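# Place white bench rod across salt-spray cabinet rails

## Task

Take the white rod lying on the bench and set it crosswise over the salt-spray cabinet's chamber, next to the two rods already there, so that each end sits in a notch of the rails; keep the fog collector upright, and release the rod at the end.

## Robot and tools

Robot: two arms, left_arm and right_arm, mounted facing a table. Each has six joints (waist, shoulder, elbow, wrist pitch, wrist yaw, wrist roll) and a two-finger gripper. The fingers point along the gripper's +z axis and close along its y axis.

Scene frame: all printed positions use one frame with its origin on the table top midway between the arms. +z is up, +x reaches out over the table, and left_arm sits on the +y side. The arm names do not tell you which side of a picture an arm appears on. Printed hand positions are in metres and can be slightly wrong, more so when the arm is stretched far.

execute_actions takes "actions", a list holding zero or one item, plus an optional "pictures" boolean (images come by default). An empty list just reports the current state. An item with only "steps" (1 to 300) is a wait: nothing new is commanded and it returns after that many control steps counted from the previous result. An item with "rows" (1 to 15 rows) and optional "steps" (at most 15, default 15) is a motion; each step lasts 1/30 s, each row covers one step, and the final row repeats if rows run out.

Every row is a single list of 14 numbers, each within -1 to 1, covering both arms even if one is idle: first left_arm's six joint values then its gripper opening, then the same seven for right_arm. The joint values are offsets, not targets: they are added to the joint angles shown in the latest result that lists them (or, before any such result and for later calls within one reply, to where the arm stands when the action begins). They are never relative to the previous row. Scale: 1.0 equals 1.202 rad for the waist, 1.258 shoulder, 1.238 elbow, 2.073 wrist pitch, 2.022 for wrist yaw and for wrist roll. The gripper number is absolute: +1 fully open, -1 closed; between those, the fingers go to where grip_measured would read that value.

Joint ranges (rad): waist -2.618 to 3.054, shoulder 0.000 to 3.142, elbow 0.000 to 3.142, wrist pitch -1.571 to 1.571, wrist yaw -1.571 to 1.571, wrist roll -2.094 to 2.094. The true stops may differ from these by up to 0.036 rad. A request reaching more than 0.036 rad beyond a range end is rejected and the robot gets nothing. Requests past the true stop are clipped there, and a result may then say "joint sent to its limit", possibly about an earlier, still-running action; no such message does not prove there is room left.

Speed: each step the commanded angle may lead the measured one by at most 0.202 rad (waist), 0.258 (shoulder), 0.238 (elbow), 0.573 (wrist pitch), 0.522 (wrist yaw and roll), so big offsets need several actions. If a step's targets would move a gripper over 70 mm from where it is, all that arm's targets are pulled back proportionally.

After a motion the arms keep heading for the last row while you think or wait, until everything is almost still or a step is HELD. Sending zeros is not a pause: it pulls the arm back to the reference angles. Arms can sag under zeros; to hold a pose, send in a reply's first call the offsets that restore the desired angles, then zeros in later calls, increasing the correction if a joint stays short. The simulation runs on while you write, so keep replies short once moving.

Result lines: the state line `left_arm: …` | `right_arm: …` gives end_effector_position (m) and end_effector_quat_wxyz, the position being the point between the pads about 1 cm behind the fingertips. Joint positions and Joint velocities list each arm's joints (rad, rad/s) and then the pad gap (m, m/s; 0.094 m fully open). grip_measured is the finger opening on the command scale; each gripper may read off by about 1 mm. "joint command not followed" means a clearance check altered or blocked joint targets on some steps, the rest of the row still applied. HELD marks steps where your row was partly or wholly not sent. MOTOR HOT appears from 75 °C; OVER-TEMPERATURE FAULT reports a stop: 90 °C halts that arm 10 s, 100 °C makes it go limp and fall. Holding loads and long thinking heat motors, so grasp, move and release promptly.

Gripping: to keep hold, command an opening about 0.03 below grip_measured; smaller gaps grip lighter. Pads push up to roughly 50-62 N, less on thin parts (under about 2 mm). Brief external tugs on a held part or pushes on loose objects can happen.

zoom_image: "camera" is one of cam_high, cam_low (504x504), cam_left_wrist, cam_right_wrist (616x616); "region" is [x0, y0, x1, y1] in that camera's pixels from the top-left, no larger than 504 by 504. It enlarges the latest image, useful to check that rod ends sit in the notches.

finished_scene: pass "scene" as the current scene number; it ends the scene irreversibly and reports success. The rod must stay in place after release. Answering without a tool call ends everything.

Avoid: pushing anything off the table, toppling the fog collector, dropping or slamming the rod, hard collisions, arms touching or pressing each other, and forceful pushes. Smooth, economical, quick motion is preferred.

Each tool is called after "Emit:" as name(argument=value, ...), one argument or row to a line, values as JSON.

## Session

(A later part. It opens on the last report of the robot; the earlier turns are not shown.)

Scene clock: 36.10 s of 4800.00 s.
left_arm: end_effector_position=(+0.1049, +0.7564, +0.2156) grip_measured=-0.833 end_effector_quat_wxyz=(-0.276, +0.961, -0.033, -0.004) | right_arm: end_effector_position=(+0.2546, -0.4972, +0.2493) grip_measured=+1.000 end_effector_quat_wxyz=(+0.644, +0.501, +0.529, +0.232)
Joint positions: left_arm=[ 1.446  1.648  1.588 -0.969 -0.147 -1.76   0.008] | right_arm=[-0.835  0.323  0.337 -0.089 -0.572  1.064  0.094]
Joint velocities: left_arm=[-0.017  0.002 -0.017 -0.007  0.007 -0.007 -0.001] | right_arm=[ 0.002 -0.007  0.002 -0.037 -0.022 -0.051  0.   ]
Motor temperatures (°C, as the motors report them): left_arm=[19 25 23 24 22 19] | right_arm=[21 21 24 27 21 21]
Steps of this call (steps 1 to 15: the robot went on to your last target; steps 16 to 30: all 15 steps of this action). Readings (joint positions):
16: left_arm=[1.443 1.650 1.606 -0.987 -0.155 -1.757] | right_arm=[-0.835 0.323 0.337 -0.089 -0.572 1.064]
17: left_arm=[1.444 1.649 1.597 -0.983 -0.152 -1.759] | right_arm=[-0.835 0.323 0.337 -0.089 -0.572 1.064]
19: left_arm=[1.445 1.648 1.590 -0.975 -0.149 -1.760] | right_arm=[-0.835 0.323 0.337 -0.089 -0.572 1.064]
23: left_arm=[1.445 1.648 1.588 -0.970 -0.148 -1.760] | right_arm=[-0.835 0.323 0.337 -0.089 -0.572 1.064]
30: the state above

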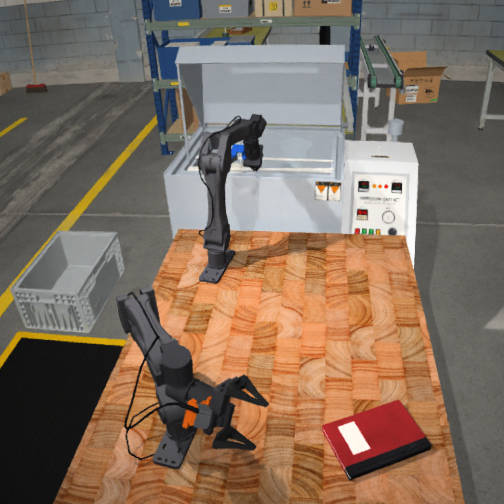

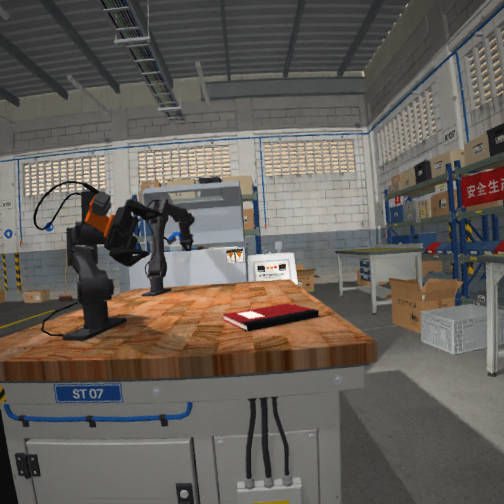

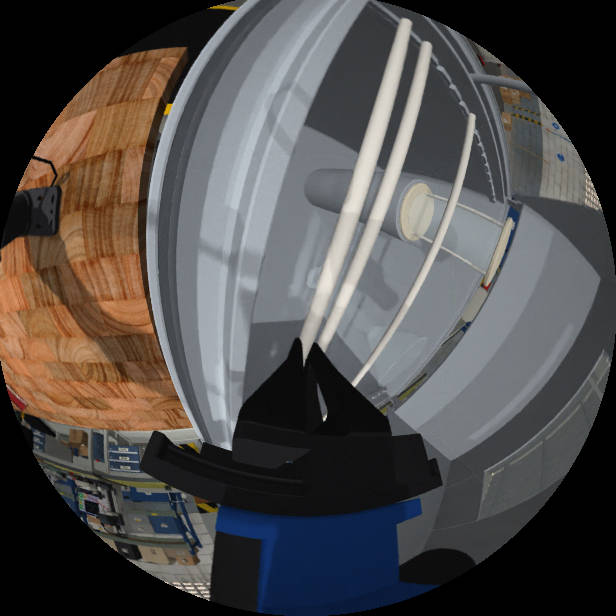

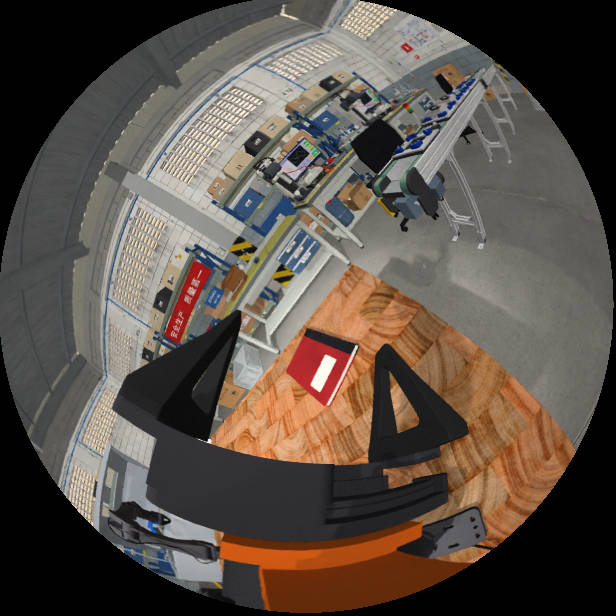

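Emit:
execute_actions(
  actions=[
    {"rows":[[0,0,0,0,0,0,-0.8,0,0,0,0,0,0,1],[0,0,0,0,0,0,-0.75,0,0,0,0,0,0,1],[0,0,0,0,0,0,-0.68,0,0,0,0,0,0,1]],"steps":10},
  ],
  pictures=false,
)

Emit:
execute_actions(
  actions=[
    {"rows":[[0,0,0.04,-0.02,0,0,-0.68,0,0,0,0,0,0,1],[0,0,0.06,-0.03,0,0,-0.68,0,0,0,0,0,0,1],[0,-0.01,0.08,-0.04,0,0,-0.68,0,0,0,0,0,0,1],[0,-0.02,0.11,-0.055,0,0,-0.68,0,0,0,0,0,0,1],[0,-0.03,0.14,-0.07,0,0,-0.68,0,0,0,0,0,0,1],[0,-0.04,0.17,-0.085,0,0,-0.68,0,0,0,0,0,0,1],[0,-0.05,0.2,-0.1,0,0,-0.68,0,0,0,0,0,0,1],[0,-0.06,0.23,-0.11,0,0,-0.68,0,0,0,0,0,0,1]],"steps":15},
  ],
  pictures=false,
)

Emit:
execute_actions(
  actions=[
    {"rows":[[0,0,0,0,0,0.85,0.5,0,0,0,0,0,0,1]],"steps":15},
  ],
  pictures=false,
)

Emit:
execute_actions(
  actions=[
    {"steps":25},
  ],
)

Emit:
zoom_image(
  camera="cam_left_wrist",
  region=[390,250,510,380],
)

Emit:
zoom_image(
  camera="cam_left_wrist",
  region=[80,220,200,340],
)

Scene clock: 37.93 s of 4800.00 s.
left_arm: end_effector_position=(+0.1053, +0.7573, +0.2161) grip_measured=-0.682 end_effector_quat_wxyz=(-0.278, +0.960, -0.033, -0.003) | right_arm: end_effector_position=(+0.2546, -0.4972, +0.2493) grip_measured=+1.000 end_effector_quat_wxyz=(+0.644, +0.501, +0.529, +0.232)
Joint positions: left_arm=[ 1.446  1.648  1.588 -0.965 -0.145 -1.76   0.015] | right_arm=[-0.835  0.323  0.337 -0.089 -0.572  1.064  0.094]
Joint velocities: left_arm=[ 0.022  0.002 -0.012 -0.051  0.007 -0.081 -0.001] | right_arm=[-0.002 -0.002 -0.017  0.022  0.022  0.022  0.   ]
Motor temperatures (°C, as the motors report them): left_arm=[19 25 23 24 22 19] | right_arm=[21 21 24 27 21 21]
Steps of this call (steps 1 to 15: the robot went on to your last target; steps 16 to 45: nothing new was sent; steps 46 to 55: all 10 steps of this action). Readings (joint positions):
46: left_arm=[1.446 1.648 1.588 -0.968 -0.146 -1.760] | right_arm=[-0.835 0.323 0.337 -0.089 -0.572 1.064]
47: left_arm=[1.446 1.648 1.588 -0.965 -0.146 -1.760] | right_arm=[-0.835 0.323 0.337 -0.089 -0.572 1.064]
49: left_arm=[1.446 1.648 1.588 -0.965 -0.145 -1.760] | right_arm=[-0.835 0.323 0.337 -0.089 -0.572 1.064]
53: left_arm=[1.446 1.648 1.588 -0.965 -0.145 -1.760] | right_arm=[-0.835 0.323 0.337 -0.089 -0.572 1.064]
55: the state above

Scene clock: 38.43 s of 4800.00 s.
left_arm: end_effector_position=(+0.1009, +0.7403, +0.3324) grip_measured=-0.682 end_effector_quat_wxyz=(-0.367, +0.929, -0.026, +0.024) | right_arm: end_effector_position=(+0.2546, -0.4972, +0.2493) grip_measured=+1.000 end_effector_quat_wxyz=(+0.644, +0.501, +0.529, +0.232)
Joint positions: left_arm=[ 1.446  1.558  1.867 -1.136 -0.141 -1.76   0.015] | right_arm=[-0.835  0.323  0.337 -0.089 -0.572  1.064  0.094]
Joint velocities: left_arm=[-0.017  0.002  0.007 -0.139  0.022  0.066 -0.001] | right_arm=[-0.007 -0.012 -0.007  0.051 -0.037  0.139  0.   ]
Motor temperatures (°C, as the motors report them): left_arm=[19 25 23 24 22 19] | right_arm=[21 21 24 27 21 21]
Steps of this call (steps 1 to 15: all 15 steps of this action). Readings (joint positions):
1: left_arm=[1.446 1.648 1.591 -0.968 -0.144 -1.760] | right_arm=[-0.835 0.323 0.337 -0.089 -0.572 1.064]
2: left_arm=[1.446 1.649 1.600 -0.978 -0.143 -1.760] | right_arm=[-0.835 0.323 0.337 -0.089 -0.572 1.064]
4: left_arm=[1.446 1.649 1.637 -1.007 -0.142 -1.760] | right_arm=[-0.835 0.323 0.337 -0.089 -0.572 1.064]
8: left_arm=[1.446 1.636 1.776 -1.084 -0.141 -1.760] | right_arm=[-0.835 0.323 0.337 -0.089 -0.572 1.064]
15: the state above

Scene clock: 38.93 s of 4800.00 s.
left_arm: end_effector_position=(+0.1012, +0.7406, +0.3318) grip_measured=+0.498 end_effector_quat_wxyz=(-0.294, +0.687, -0.627, -0.221) | right_arm: end_effector_position=(+0.2546, -0.4972, +0.2493) grip_measured=+1.000 end_effector_quat_wxyz=(+0.644, +0.501, +0.529, +0.232)
Joint positions: left_arm=[ 1.446  1.56   1.867 -1.136 -0.14  -0.336  0.07 ] | right_arm=[-0.835  0.323  0.337 -0.089 -0.572  1.064  0.094]
Joint velocities: left_arm=[-0.002 -0.017 -0.017 -0.081 -0.081  1.971 -0.   ] | right_arm=[ 0.007 -0.007 -0.007  0.007  0.081  0.022  0.   ]
Motor temperatures (°C, as the motors report them): left_arm=[19 25 23 24 22 19] | right_arm=[21 21 24 27 21 21]
Steps of this call (steps 1 to 15: all 15 steps of this action). Readings (joint positions):
1: left_arm=[1.446 1.558 1.867 -1.138 -0.140 -1.679] | right_arm=[-0.835 0.323 0.337 -0.089 -0.572 1.064]
2: left_arm=[1.446 1.560 1.867 -1.137 -0.140 -1.580] | right_arm=[-0.835 0.323 0.337 -0.089 -0.572 1.064]
4: left_arm=[1.446 1.560 1.867 -1.137 -0.140 -1.384] | right_arm=[-0.835 0.323 0.337 -0.089 -0.572 1.064]
8: left_arm=[1.446 1.560 1.867 -1.136 -0.140 -0.990] | right_arm=[-0.835 0.323 0.337 -0.089 -0.572 1.064]
15: the state above

Scene clock: 39.77 s of 4800.00 s.
left_arm: end_effector_position=(+0.1012, +0.7406, +0.3318) grip_measured=+0.498 end_effector_quat_wxyz=(-0.259, +0.591, -0.718, -0.260) | right_arm: end_effector_position=(+0.2546, -0.4972, +0.2493) grip_measured=+1.000 end_effector_quat_wxyz=(+0.644, +0.501, +0.529, +0.232)
Joint positions: left_arm=[ 1.446  1.56   1.867 -1.136 -0.14  -0.052  0.07 ] | right_arm=[-0.835  0.323  0.337 -0.089 -0.572  1.064  0.094]
Joint velocities: left_arm=[-0.022 -0.002 -0.032 -0.081  0.022 -0.007 -0.   ] | right_arm=[-0.012 -0.017  0.002 -0.007  0.007 -0.037  0.   ]
Motor temperatures (°C, as the motors report them): left_arm=[19 25 23 24 22 19] | right_arm=[21 21 24 27 21 21]
Steps of this call (steps 1 to 25: the robot went on to your last target). Readings (joint positions):
1: left_arm=[1.446 1.560 1.867 -1.136 -0.140 -0.279] | right_arm=[-0.835 0.323 0.337 -0.089 -0.572 1.064]
2: left_arm=[1.446 1.560 1.867 -1.136 -0.140 -0.233] | right_arm=[-0.835 0.323 0.337 -0.089 -0.572 1.064]
4: left_arm=[1.446 1.560 1.867 -1.136 -0.140 -0.167] | right_arm=[-0.835 0.323 0.337 -0.089 -0.572 1.064]
8: left_arm=[1.446 1.560 1.867 -1.136 -0.140 -0.098] | right_arm=[-0.835 0.323 0.337 -0.089 -0.572 1.064]
25: the state above

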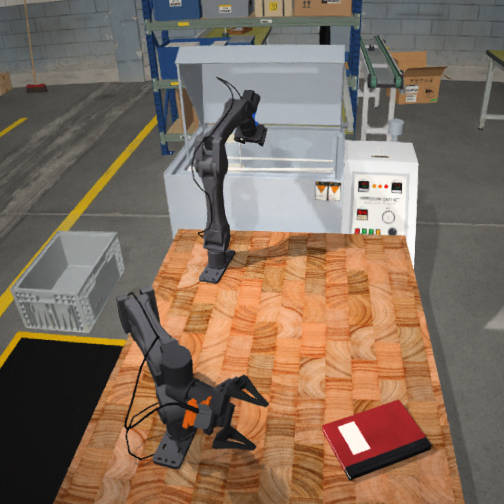

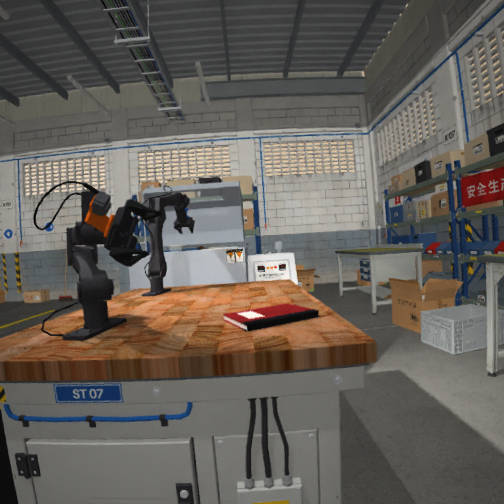

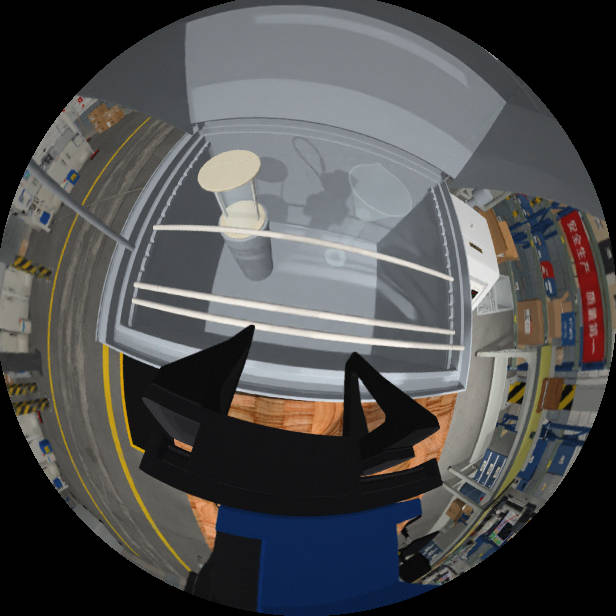

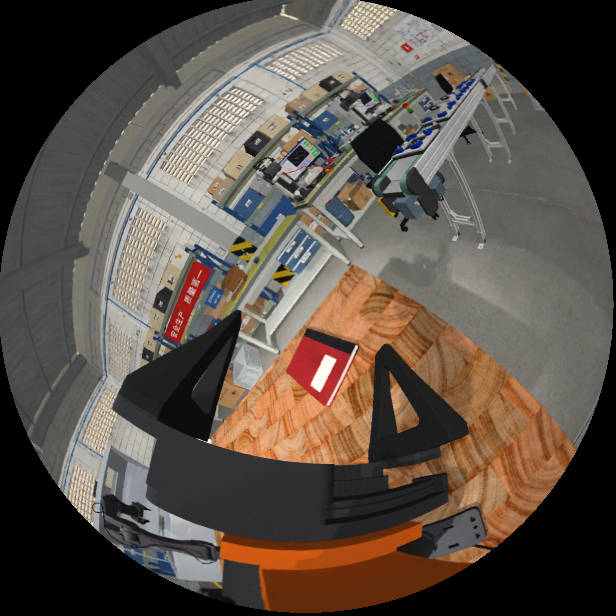

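Region (390, 250, 510, 380) of cam_left_wrist's 616x616 image, scaled by 3.877, with more detail than that image has; it fills the left 465 columns of this view, and the rest is white.

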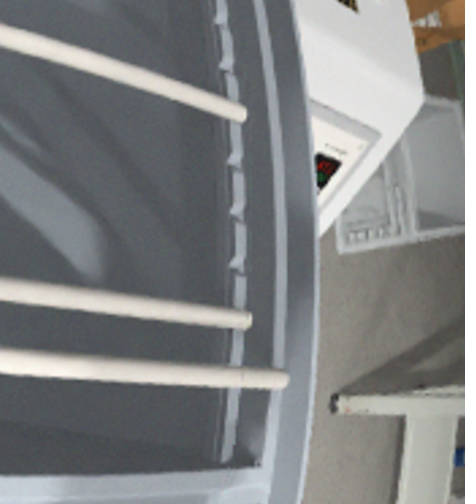

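Region (80, 220, 200, 340) of cam_left_wrist's 616x616 image, scaled by 4.200, with more detail than that image has.

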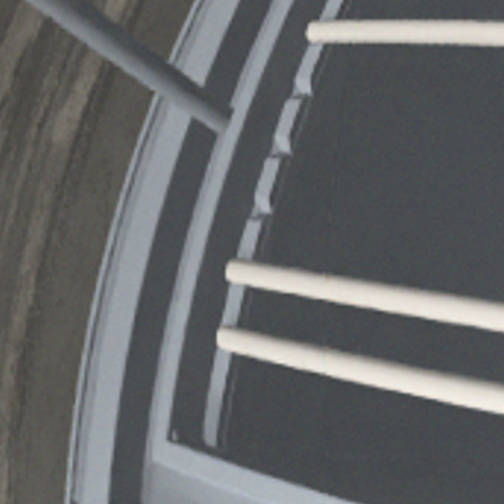

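Emit:
execute_actions(
  actions=[
    {"rows":[[0,0.052,-0.12,0.04,0,-0.85,-0.62,0,0,0,0,0,0,1]],"steps":15},
  ],
  pictures=false,
)

Emit:
execute_actions(
  actions=[
    {"steps":25},
  ],
)

Emit:
zoom_image(
  camera="cam_high",
  region=[255,140,355,190],
)

Scene clock: 40.97 s of 4800.00 s.
left_arm: end_effector_position=(+0.1065, +0.7555, +0.2548) grip_measured=-0.618 end_effector_quat_wxyz=(-0.294, +0.942, -0.160, -0.033) | right_arm: end_effector_position=(+0.2546, -0.4972, +0.2493) grip_measured=+1.000 end_effector_quat_wxyz=(+0.644, +0.501, +0.529, +0.232)
Joint positions: left_arm=[ 1.446  1.642  1.717 -1.06  -0.135 -1.492  0.018] | right_arm=[-0.835  0.323  0.337 -0.089 -0.572  1.064  0.094]
Joint velocities: left_arm=[ 0.012 -0.002 -0.007  0.037  0.037 -1.927  0.001] | right_arm=[-0.002 -0.007 -0.012 -0.037 -0.007  0.066  0.   ]
Motor temperatures (°C, as the motors report them): left_arm=[19 25 23 24 22 19] | right_arm=[21 21 24 27 21 21]
Steps of this call (steps 1 to 15: the robot went on to your last target; steps 16 to 21: nothing new was sent; steps 22 to 36: all 15 steps of this action). Readings (joint positions):
22: left_arm=[1.446 1.561 1.846 -1.115 -0.139 -0.133] | right_arm=[-0.835 0.323 0.337 -0.089 -0.572 1.064]
23: left_arm=[1.446 1.560 1.819 -1.093 -0.139 -0.233] | right_arm=[-0.835 0.323 0.337 -0.089 -0.572 1.064]
25: left_arm=[1.446 1.582 1.768 -1.077 -0.139 -0.434] | right_arm=[-0.835 0.323 0.337 -0.089 -0.572 1.064]
29: left_arm=[1.446 1.639 1.722 -1.074 -0.137 -0.834] | right_arm=[-0.835 0.323 0.337 -0.089 -0.572 1.064]
36: the state above

Scene clock: 41.80 s of 4800.00 s.
left_arm: end_effector_position=(+0.1071, +0.7573, +0.2561) grip_measured=-0.618 end_effector_quat_wxyz=(-0.300, +0.953, -0.030, +0.009) | right_arm: end_effector_position=(+0.2546, -0.4972, +0.2493) grip_measured=+1.000 end_effector_quat_wxyz=(+0.644, +0.501, +0.529, +0.232)
Joint positions: left_arm=[ 1.446  1.642  1.717 -1.05  -0.135 -1.766  0.018] | right_arm=[-0.835  0.323  0.337 -0.089 -0.572  1.064  0.094]
Joint velocities: left_arm=[-0.027  0.012 -0.002 -0.007  0.066  0.022  0.001] | right_arm=[ 0.012  0.002 -0.007 -0.022  0.007 -0.051  0.   ]
Motor temperatures (°C, as the motors report them): left_arm=[19 25 23 24 22 19] | right_arm=[21 21 24 27 21 21]
Steps of this call (steps 1 to 25: the robot went on to your last target). Readings (joint positions):
1: left_arm=[1.446 1.642 1.717 -1.058 -0.135 -1.548] | right_arm=[-0.835 0.323 0.337 -0.089 -0.572 1.064]
2: left_arm=[1.446 1.642 1.717 -1.057 -0.135 -1.592] | right_arm=[-0.835 0.323 0.337 -0.089 -0.572 1.064]
4: left_arm=[1.446 1.642 1.717 -1.055 -0.135 -1.656] | right_arm=[-0.835 0.323 0.337 -0.089 -0.572 1.064]
8: left_arm=[1.446 1.642 1.717 -1.052 -0.135 -1.722] | right_arm=[-0.835 0.323 0.337 -0.089 -0.572 1.064]
25: the state above

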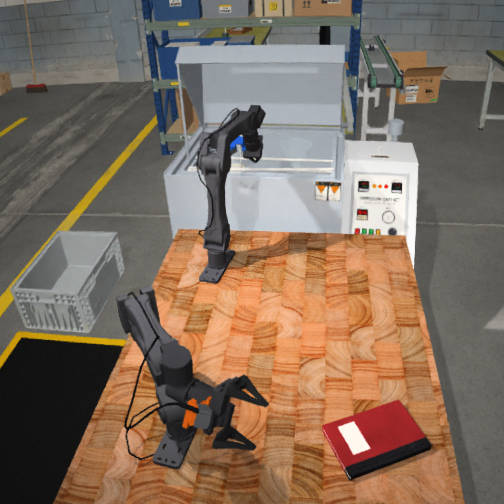

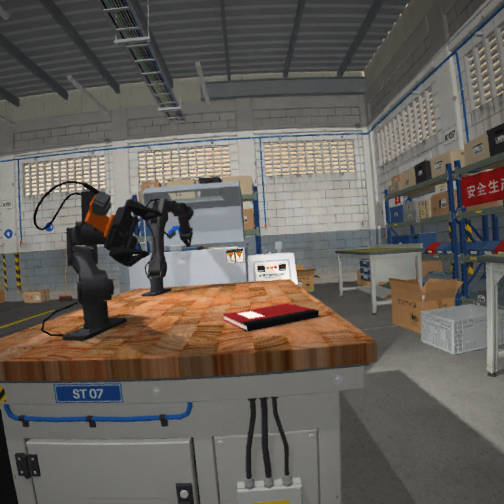

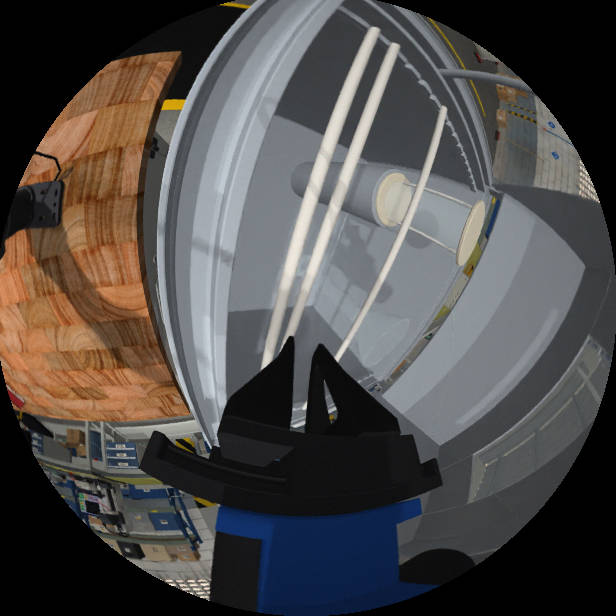

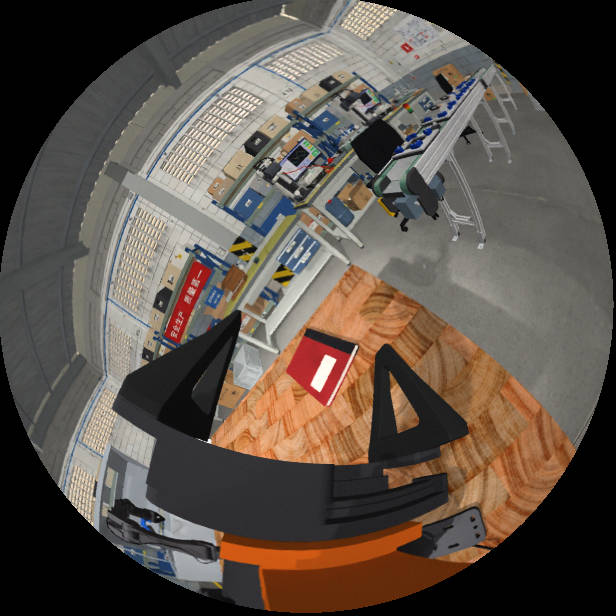

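Region (255, 140, 355, 190) of cam_high's 504x504 image, scaled by 5.040, with more detail than that image has.

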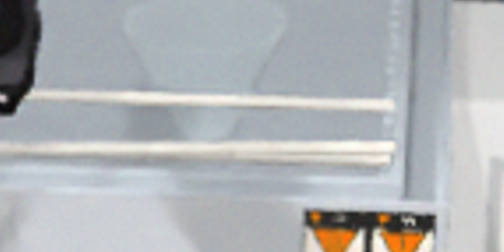

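Emit:
execute_actions(
  actions=[
    {"rows":[[0,0,-0.03,0,0,0,-0.62,0,0,0,0,0,0,1],[0,0,-0.05,0,0,0,-0.62,0,0,0,0,0,0,1],[0,0,-0.065,0,0,0,-0.62,0,0,0,0,0,0,1],[0,0,-0.065,0,0,0,-0.62,0,0,0,0,0,0,1],[0,0,-0.065,0,0,0,-0.62,0,0,0,0,0,0,1],[0,0,-0.075,0.01,0,0,-0.62,0,0,0,0,0,0,1],[0,0,-0.085,0.02,0,0,-0.62,0,0,0,0,0,0,1],[0,0,-0.095,0.03,0,0,-0.62,0,0,0,0,0,0,1],[0,0,-0.11,0.04,0,0,-0.62,0,0,0,0,0,0,1]],"steps":15},
  ],
)

Scene clock: 43.17 s of 4800.00 s.
left_arm: end_effector_position=(+0.1065, +0.7542, +0.2196) grip_measured=-0.618 end_effector_quat_wxyz=(-0.276, +0.961, -0.032, +0.004) | right_arm: end_effector_position=(+0.2546, -0.4972, +0.2493) grip_measured=+1.000 end_effector_quat_wxyz=(+0.644, +0.501, +0.529, +0.232)
Joint positions: left_arm=[ 1.446  1.642  1.597 -0.982 -0.133 -1.767  0.018] | right_arm=[-0.835  0.323  0.337 -0.089 -0.572  1.064  0.094]
Joint velocities: left_arm=[-0.002 -0.012 -0.002  0.125  0.037 -0.022 -0.001] | right_arm=[ 0.002 -0.002  0.002 -0.022  0.037  0.007  0.   ]
Motor temperatures (°C, as the motors report them): left_arm=[19 25 23 24 22 19] | right_arm=[21 21 24 27 21 21]
Steps of this call (steps 1 to 15: the robot went on to your last target; steps 16 to 26: nothing new was sent; steps 27 to 41: all 15 steps of this action). Readings (joint positions):
27: left_arm=[1.446 1.642 1.715 -1.048 -0.135 -1.767] | right_arm=[-0.835 0.323 0.337 -0.089 -0.572 1.064]
28: left_arm=[1.446 1.642 1.708 -1.044 -0.135 -1.767] | right_arm=[-0.835 0.323 0.337 -0.089 -0.572 1.064]
30: left_arm=[1.446 1.642 1.682 -1.039 -0.135 -1.767] | right_arm=[-0.835 0.323 0.337 -0.089 -0.572 1.064]
34: left_arm=[1.446 1.642 1.634 -1.028 -0.134 -1.767] | right_arm=[-0.835 0.323 0.337 -0.089 -0.572 1.064]
41: the state above

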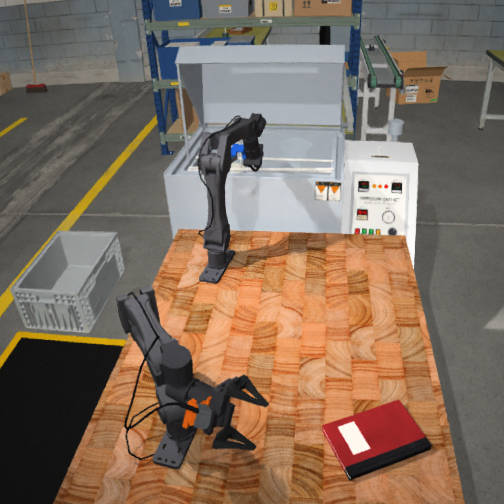

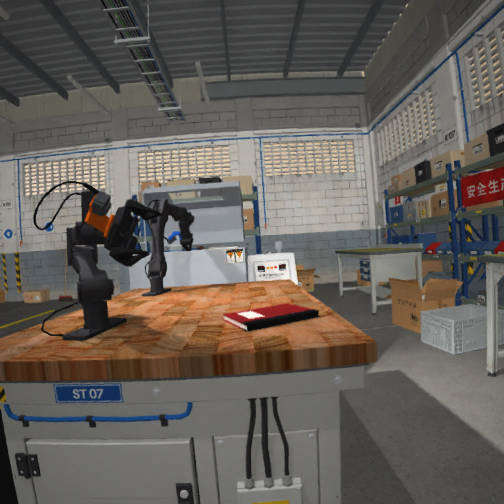

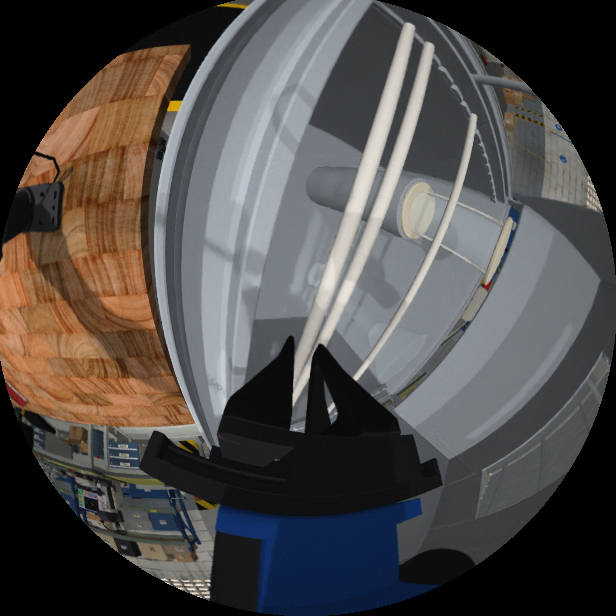

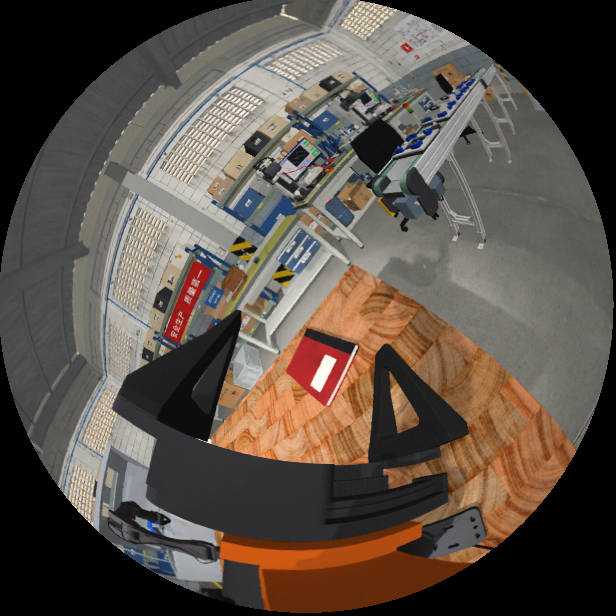

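Straddled. Lower slightly, grip, shift −x.

Emit:
execute_actions(
  actions=[
    {"rows":[[0,0,-0.03,0,0,0,-0.62,0,0,0,0,0,0,1],[0,0,-0.03,0,0,0,-0.62,0,0,0,0,0,0,1],[0,0,-0.03,0,0,0,-0.62,0,0,0,0,0,0,1],[0,0,-0.03,0,0,0,-0.62,0,0,0,0,0,0,1],[0,0,-0.03,0,0,0,-0.7,0,0,0,0,0,0,1],[0,0,-0.03,0,0,0,-0.78,0,0,0,0,0,0,1],[0,0,-0.03,0,0,0,-0.87,0,0,0,0,0,0,1]],"steps":13},
  ],
  pictures=false,
)

Emit:
execute_actions(
  actions=[
    {"rows":[[0.022,0,0,0,0,0.008,-0.87,0,0,0,0,0,0,1]],"steps":15},
  ],
)

Emit:
zoom_image(
  camera="cam_high",
  region=[255,140,355,190],
)

Emit:
zoom_image(
  camera="cam_left_wrist",
  region=[340,0,500,140],
)

Scene clock: 55.73 s of 4800.00 s.
left_arm: end_effector_position=(+0.1074, +0.7564, +0.2162) grip_measured=-0.850 end_effector_quat_wxyz=(-0.279, +0.960, -0.030, +0.005) | right_arm: end_effector_position=(+0.2546, -0.4972, +0.2493) grip_measured=+1.000 end_effector_quat_wxyz=(+0.644, +0.501, +0.529, +0.232)
Joint positions: left_arm=[ 1.446  1.642  1.579 -0.957 -0.132 -1.77   0.007] | right_arm=[-0.835  0.323  0.337 -0.089 -0.572  1.064  0.094]
Joint velocities: left_arm=[ 0.027  0.007 -0.002 -0.037 -0.037 -0.037 -0.   ] | right_arm=[-0.007  0.002 -0.012  0.037 -0.022 -0.081  0.   ]
Motor temperatures (°C, as the motors report them): left_arm=[19 25 23 24 22 19] | right_arm=[21 21 24 28 21 21]
Steps of this call (steps 1 to 30: the robot went on to your last target; steps 31 to 90: nothing new was sent; then 9.13 s passed at rest; steps 91 to 103: all 13 steps of this action). Readings (joint positions):
91: left_arm=[1.446 1.642 1.594 -0.964 -0.133 -1.767] | right_arm=[-0.835 0.323 0.337 -0.089 -0.572 1.064]
92: left_arm=[1.446 1.642 1.591 -0.964 -0.133 -1.767] | right_arm=[-0.835 0.323 0.337 -0.089 -0.572 1.064]
94: left_arm=[1.446 1.642 1.582 -0.964 -0.132 -1.767] | right_arm=[-0.835 0.323 0.337 -0.089 -0.572 1.064]
98: left_arm=[1.446 1.642 1.579 -0.957 -0.132 -1.768] | right_arm=[-0.835 0.323 0.337 -0.089 -0.572 1.064]
103: the state above

Scene clock: 56.23 s of 4800.00 s.
left_arm: end_effector_position=(+0.1022, +0.7588, +0.2167) grip_measured=-0.852 end_effector_quat_wxyz=(-0.280, +0.960, -0.024, +0.007) | right_arm: end_effector_position=(+0.2546, -0.4972, +0.2493) grip_measured=+1.000 end_effector_quat_wxyz=(+0.644, +0.501, +0.529, +0.232)
Joint positions: left_arm=[ 1.463  1.642  1.579 -0.952 -0.124 -1.767  0.007] | right_arm=[-0.835  0.323  0.337 -0.089 -0.572  1.064  0.094]
Joint velocities: left_arm=[-0.002 -0.017 -0.022 -0.007 -0.037  0.022 -0.   ] | right_arm=[-0.007 -0.002  0.012 -0.007  0.022 -0.022  0.   ]
Motor temperatures (°C, as the motors report them): left_arm=[19 25 23 24 22 19] | right_arm=[21 21 24 28 21 21]
Steps of this call (steps 1 to 15: all 15 steps of this action). Readings (joint positions):
1: left_arm=[1.448 1.642 1.579 -0.955 -0.131 -1.770] | right_arm=[-0.835 0.323 0.337 -0.089 -0.572 1.064]
2: left_arm=[1.450 1.642 1.579 -0.954 -0.127 -1.770] | right_arm=[-0.835 0.323 0.337 -0.089 -0.572 1.064]
4: left_arm=[1.456 1.642 1.579 -0.952 -0.124 -1.770] | right_arm=[-0.835 0.323 0.337 -0.089 -0.572 1.064]
8: left_arm=[1.463 1.642 1.579 -0.952 -0.124 -1.768] | right_arm=[-0.835 0.323 0.337 -0.089 -0.572 1.064]
15: the state above

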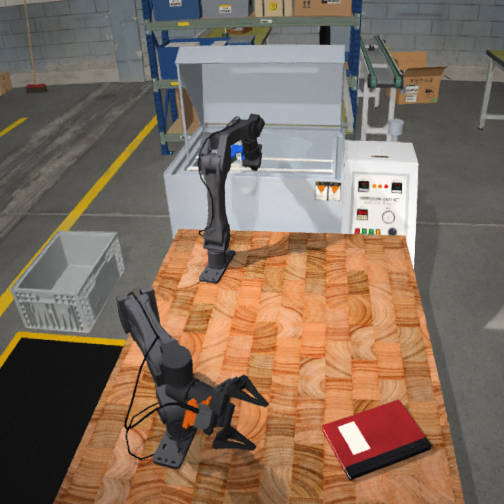

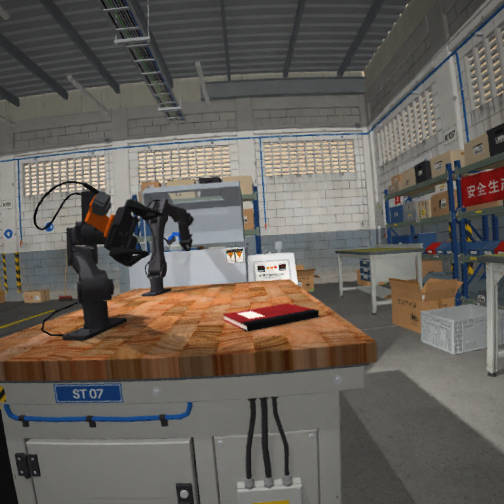

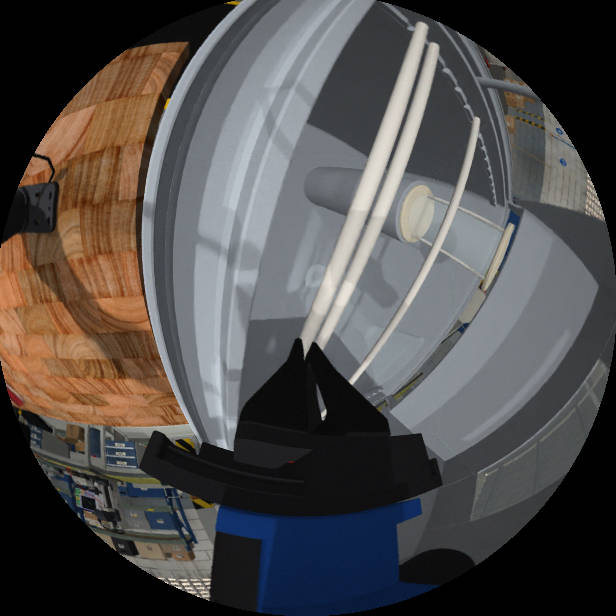

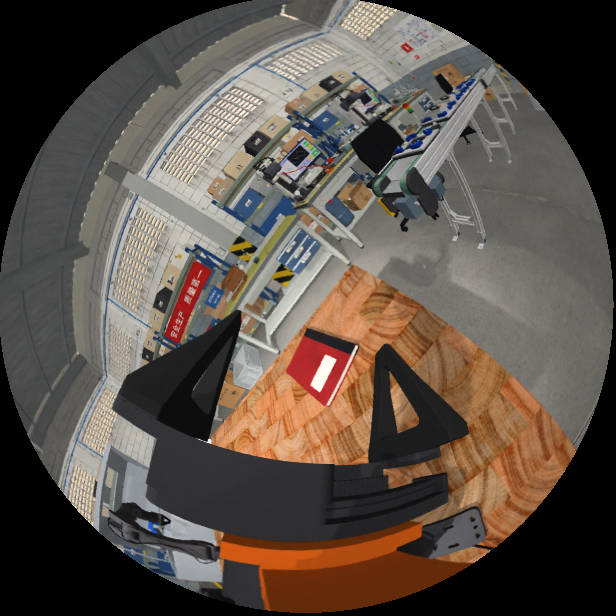

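Region (255, 140, 355, 190) of cam_high's 504x504 image, scaled by 5.040, with more detail than that image has.

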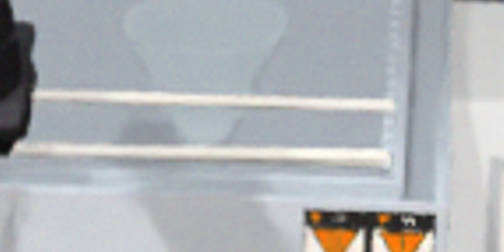

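Region (340, 0, 500, 140) of cam_left_wrist's 616x616 image, scaled by 3.150, with more detail than that image has; it fills the top 441 rows of this view, and the rest is white.

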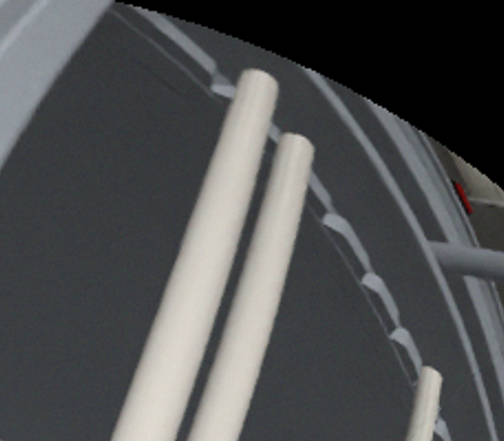

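Emit:
execute_actions(
  actions=[
    {"rows":[[0,0,0,-0.028,-0.012,0,-0.87,0,0,0,0,0,0,1]],"steps":15},
  ],
)

Emit:
zoom_image(
  camera="cam_high",
  region=[255,140,355,190],
)

Emit:
zoom_image(
  camera="cam_left_wrist",
  region=[340,0,500,140],
)

Scene clock: 57.33 s of 4800.00 s.
left_arm: end_effector_position=(+0.1015, +0.7531, +0.2132) grip_measured=-0.852 end_effector_quat_wxyz=(-0.267, +0.963, -0.026, +0.006) | right_arm: end_effector_position=(+0.2546, -0.4972, +0.2493) grip_measured=+1.000 end_effector_quat_wxyz=(+0.644, +0.501, +0.529, +0.232)
Joint positions: left_arm=[ 1.463  1.642  1.579 -0.978 -0.119 -1.767  0.007] | right_arm=[-0.835  0.323  0.337 -0.089 -0.572  1.064  0.094]
Joint velocities: left_arm=[ 0.007 -0.007 -0.002 -0.037 -0.037  0.037  0.001] | right_arm=[ 0.002 -0.012 -0.007 -0.051 -0.11  -0.051  0.   ]
Motor temperatures (°C, as the motors report them): left_arm=[19 25 23 24 22 19] | right_arm=[21 21 24 28 21 21]
Steps of this call (steps 1 to 15: the robot went on to your last target; steps 16 to 18: nothing new was sent; steps 19 to 33: all 15 steps of this action). Readings (joint positions):
19: left_arm=[1.463 1.642 1.579 -0.955 -0.124 -1.767] | right_arm=[-0.835 0.323 0.337 -0.089 -0.572 1.064]
20: left_arm=[1.463 1.642 1.579 -0.960 -0.124 -1.767] | right_arm=[-0.835 0.323 0.337 -0.089 -0.572 1.064]
22: left_arm=[1.463 1.642 1.579 -0.970 -0.121 -1.767] | right_arm=[-0.835 0.323 0.337 -0.089 -0.572 1.064]
26: left_arm=[1.463 1.642 1.579 -0.976 -0.119 -1.767] | right_arm=[-0.835 0.323 0.337 -0.089 -0.572 1.064]
33: the state above

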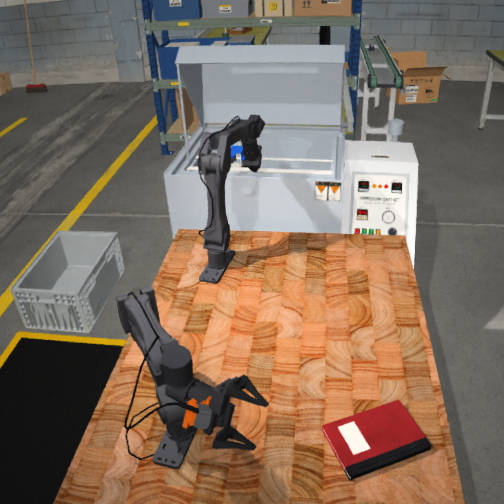

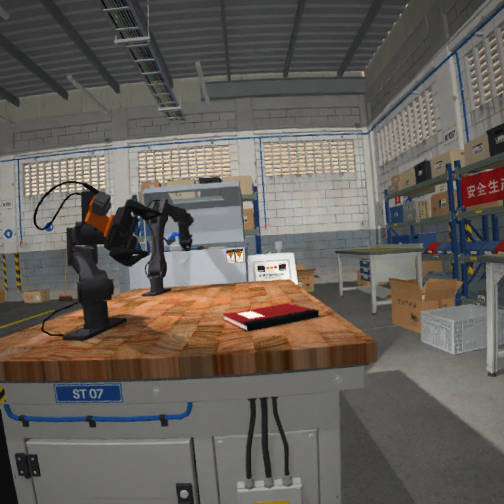

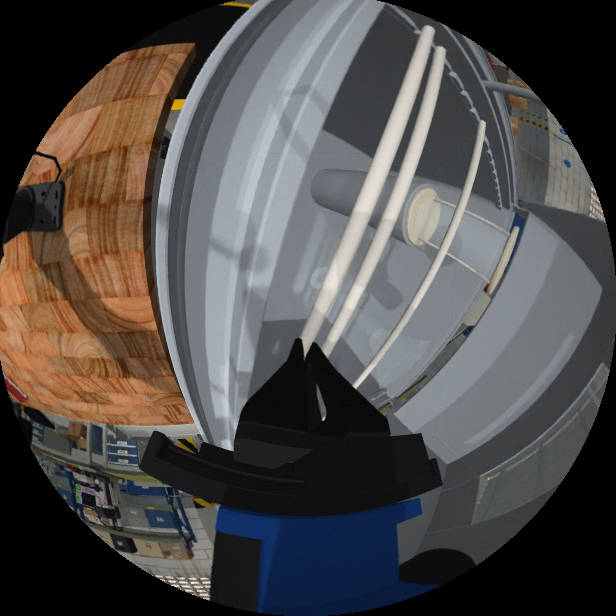

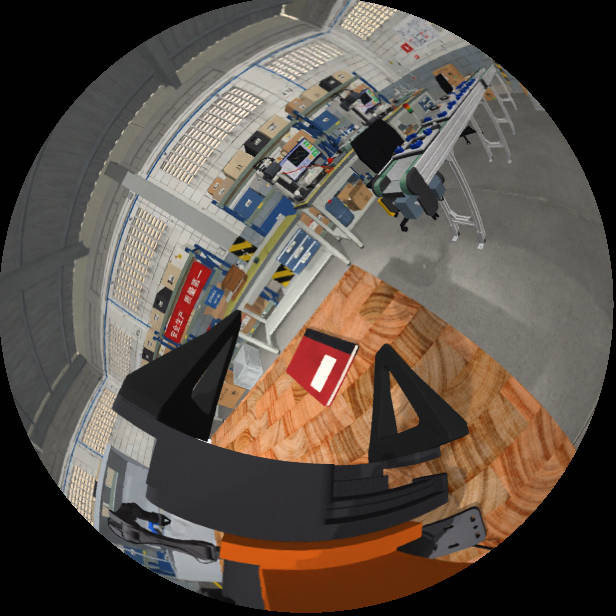

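Region (255, 140, 355, 190) of cam_high's 504x504 image, scaled by 5.040, with more detail than that image has.

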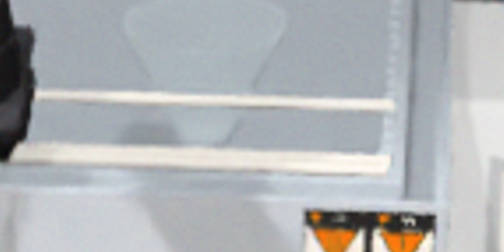

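Region (340, 0, 500, 140) of cam_left_wrist's 616x616 image, scaled by 3.150, with more detail than that image has; it fills the top 441 rows of this view, and the rest is white.

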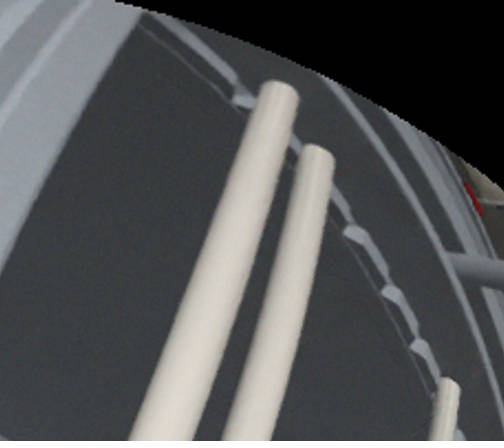

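Right end came down; left stuck. Roll ccw.

Emit:
execute_actions(
  actions=[
    {"rows":[[0,0,0.015,0,0,-0.03,-0.87,0,0,0,0,0,0,1]],"steps":15},
  ],
)

Emit:
zoom_image(
  camera="cam_high",
  region=[255,140,355,190],
)

Emit:
zoom_image(
  camera="cam_left_wrist",
  region=[340,0,500,140],
)

Scene clock: 58.37 s of 4800.00 s.
left_arm: end_effector_position=(+0.1022, +0.7539, +0.2136) grip_measured=-0.852 end_effector_quat_wxyz=(-0.269, +0.963, -0.003, +0.014) | right_arm: end_effector_position=(+0.2546, -0.4972, +0.2493) grip_measured=+1.000 end_effector_quat_wxyz=(+0.644, +0.501, +0.529, +0.232)
Joint positions: left_arm=[ 1.463  1.642  1.579 -0.974 -0.116 -1.814  0.007] | right_arm=[-0.835  0.323  0.337 -0.089 -0.572  1.064  0.094]
Joint velocities: left_arm=[-0.012 -0.012  0.007 -0.007 -0.037 -0.022  0.   ] | right_arm=[ 0.007 -0.027  0.007 -0.007 -0.022  0.066  0.   ]
Motor temperatures (°C, as the motors report them): left_arm=[19 25 23 24 22 19] | right_arm=[21 21 24 28 21 21]
Steps of this call (steps 1 to 15: the robot went on to your last target; step 16: nothing new was sent; steps 17 to 31: all 15 steps of this action). Readings (joint positions):
17: left_arm=[1.463 1.642 1.579 -0.978 -0.117 -1.774] | right_arm=[-0.835 0.323 0.337 -0.089 -0.572 1.064]
18: left_arm=[1.463 1.642 1.579 -0.978 -0.116 -1.783] | right_arm=[-0.835 0.323 0.337 -0.089 -0.572 1.064]
20: left_arm=[1.463 1.642 1.579 -0.977 -0.116 -1.793] | right_arm=[-0.835 0.323 0.337 -0.089 -0.572 1.064]
24: left_arm=[1.463 1.642 1.579 -0.975 -0.116 -1.801] | right_arm=[-0.835 0.323 0.337 -0.089 -0.572 1.064]
31: the state above

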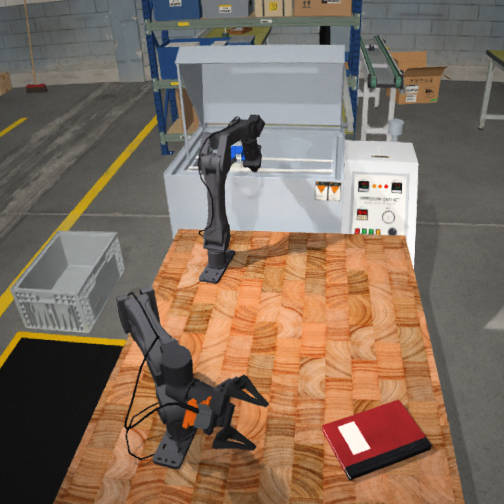

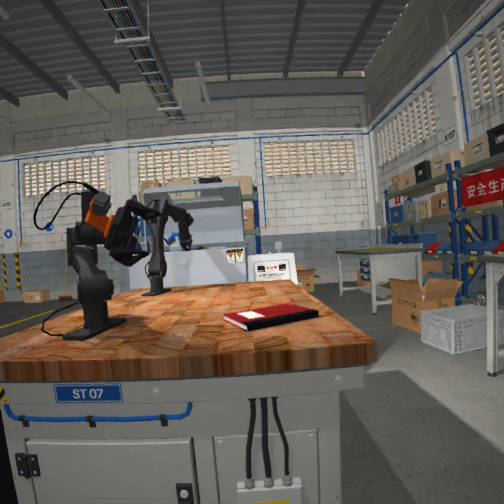

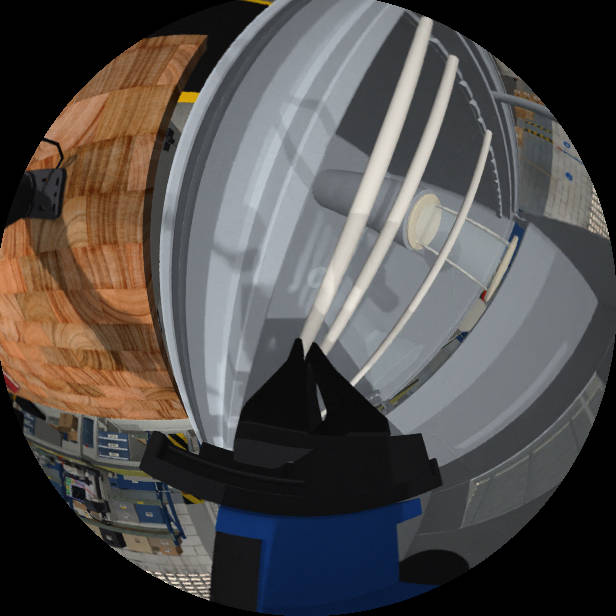

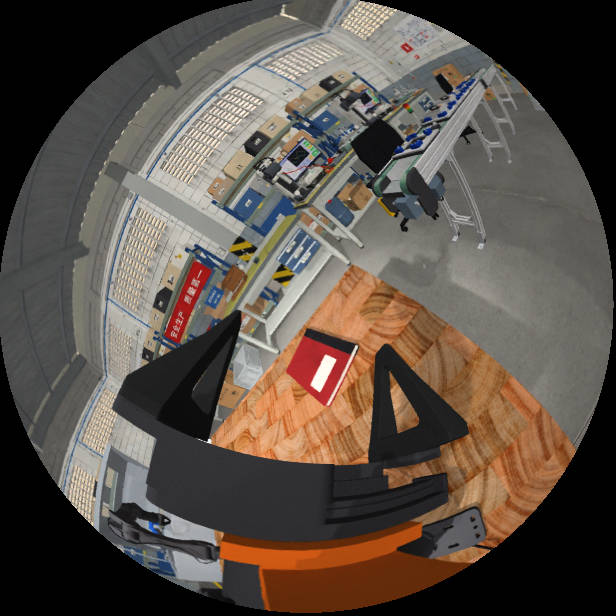

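Region (255, 140, 355, 190) of cam_high's 504x504 image, scaled by 5.040, with more detail than that image has.

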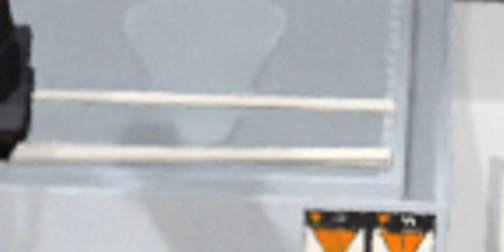

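Region (340, 0, 500, 140) of cam_left_wrist's 616x616 image, scaled by 3.150, with more detail than that image has; it fills the top 441 rows of this view, and the rest is white.

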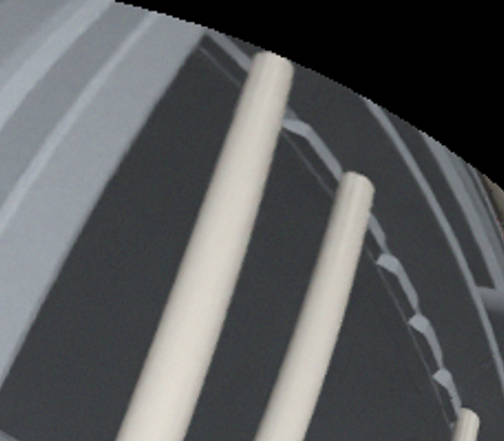

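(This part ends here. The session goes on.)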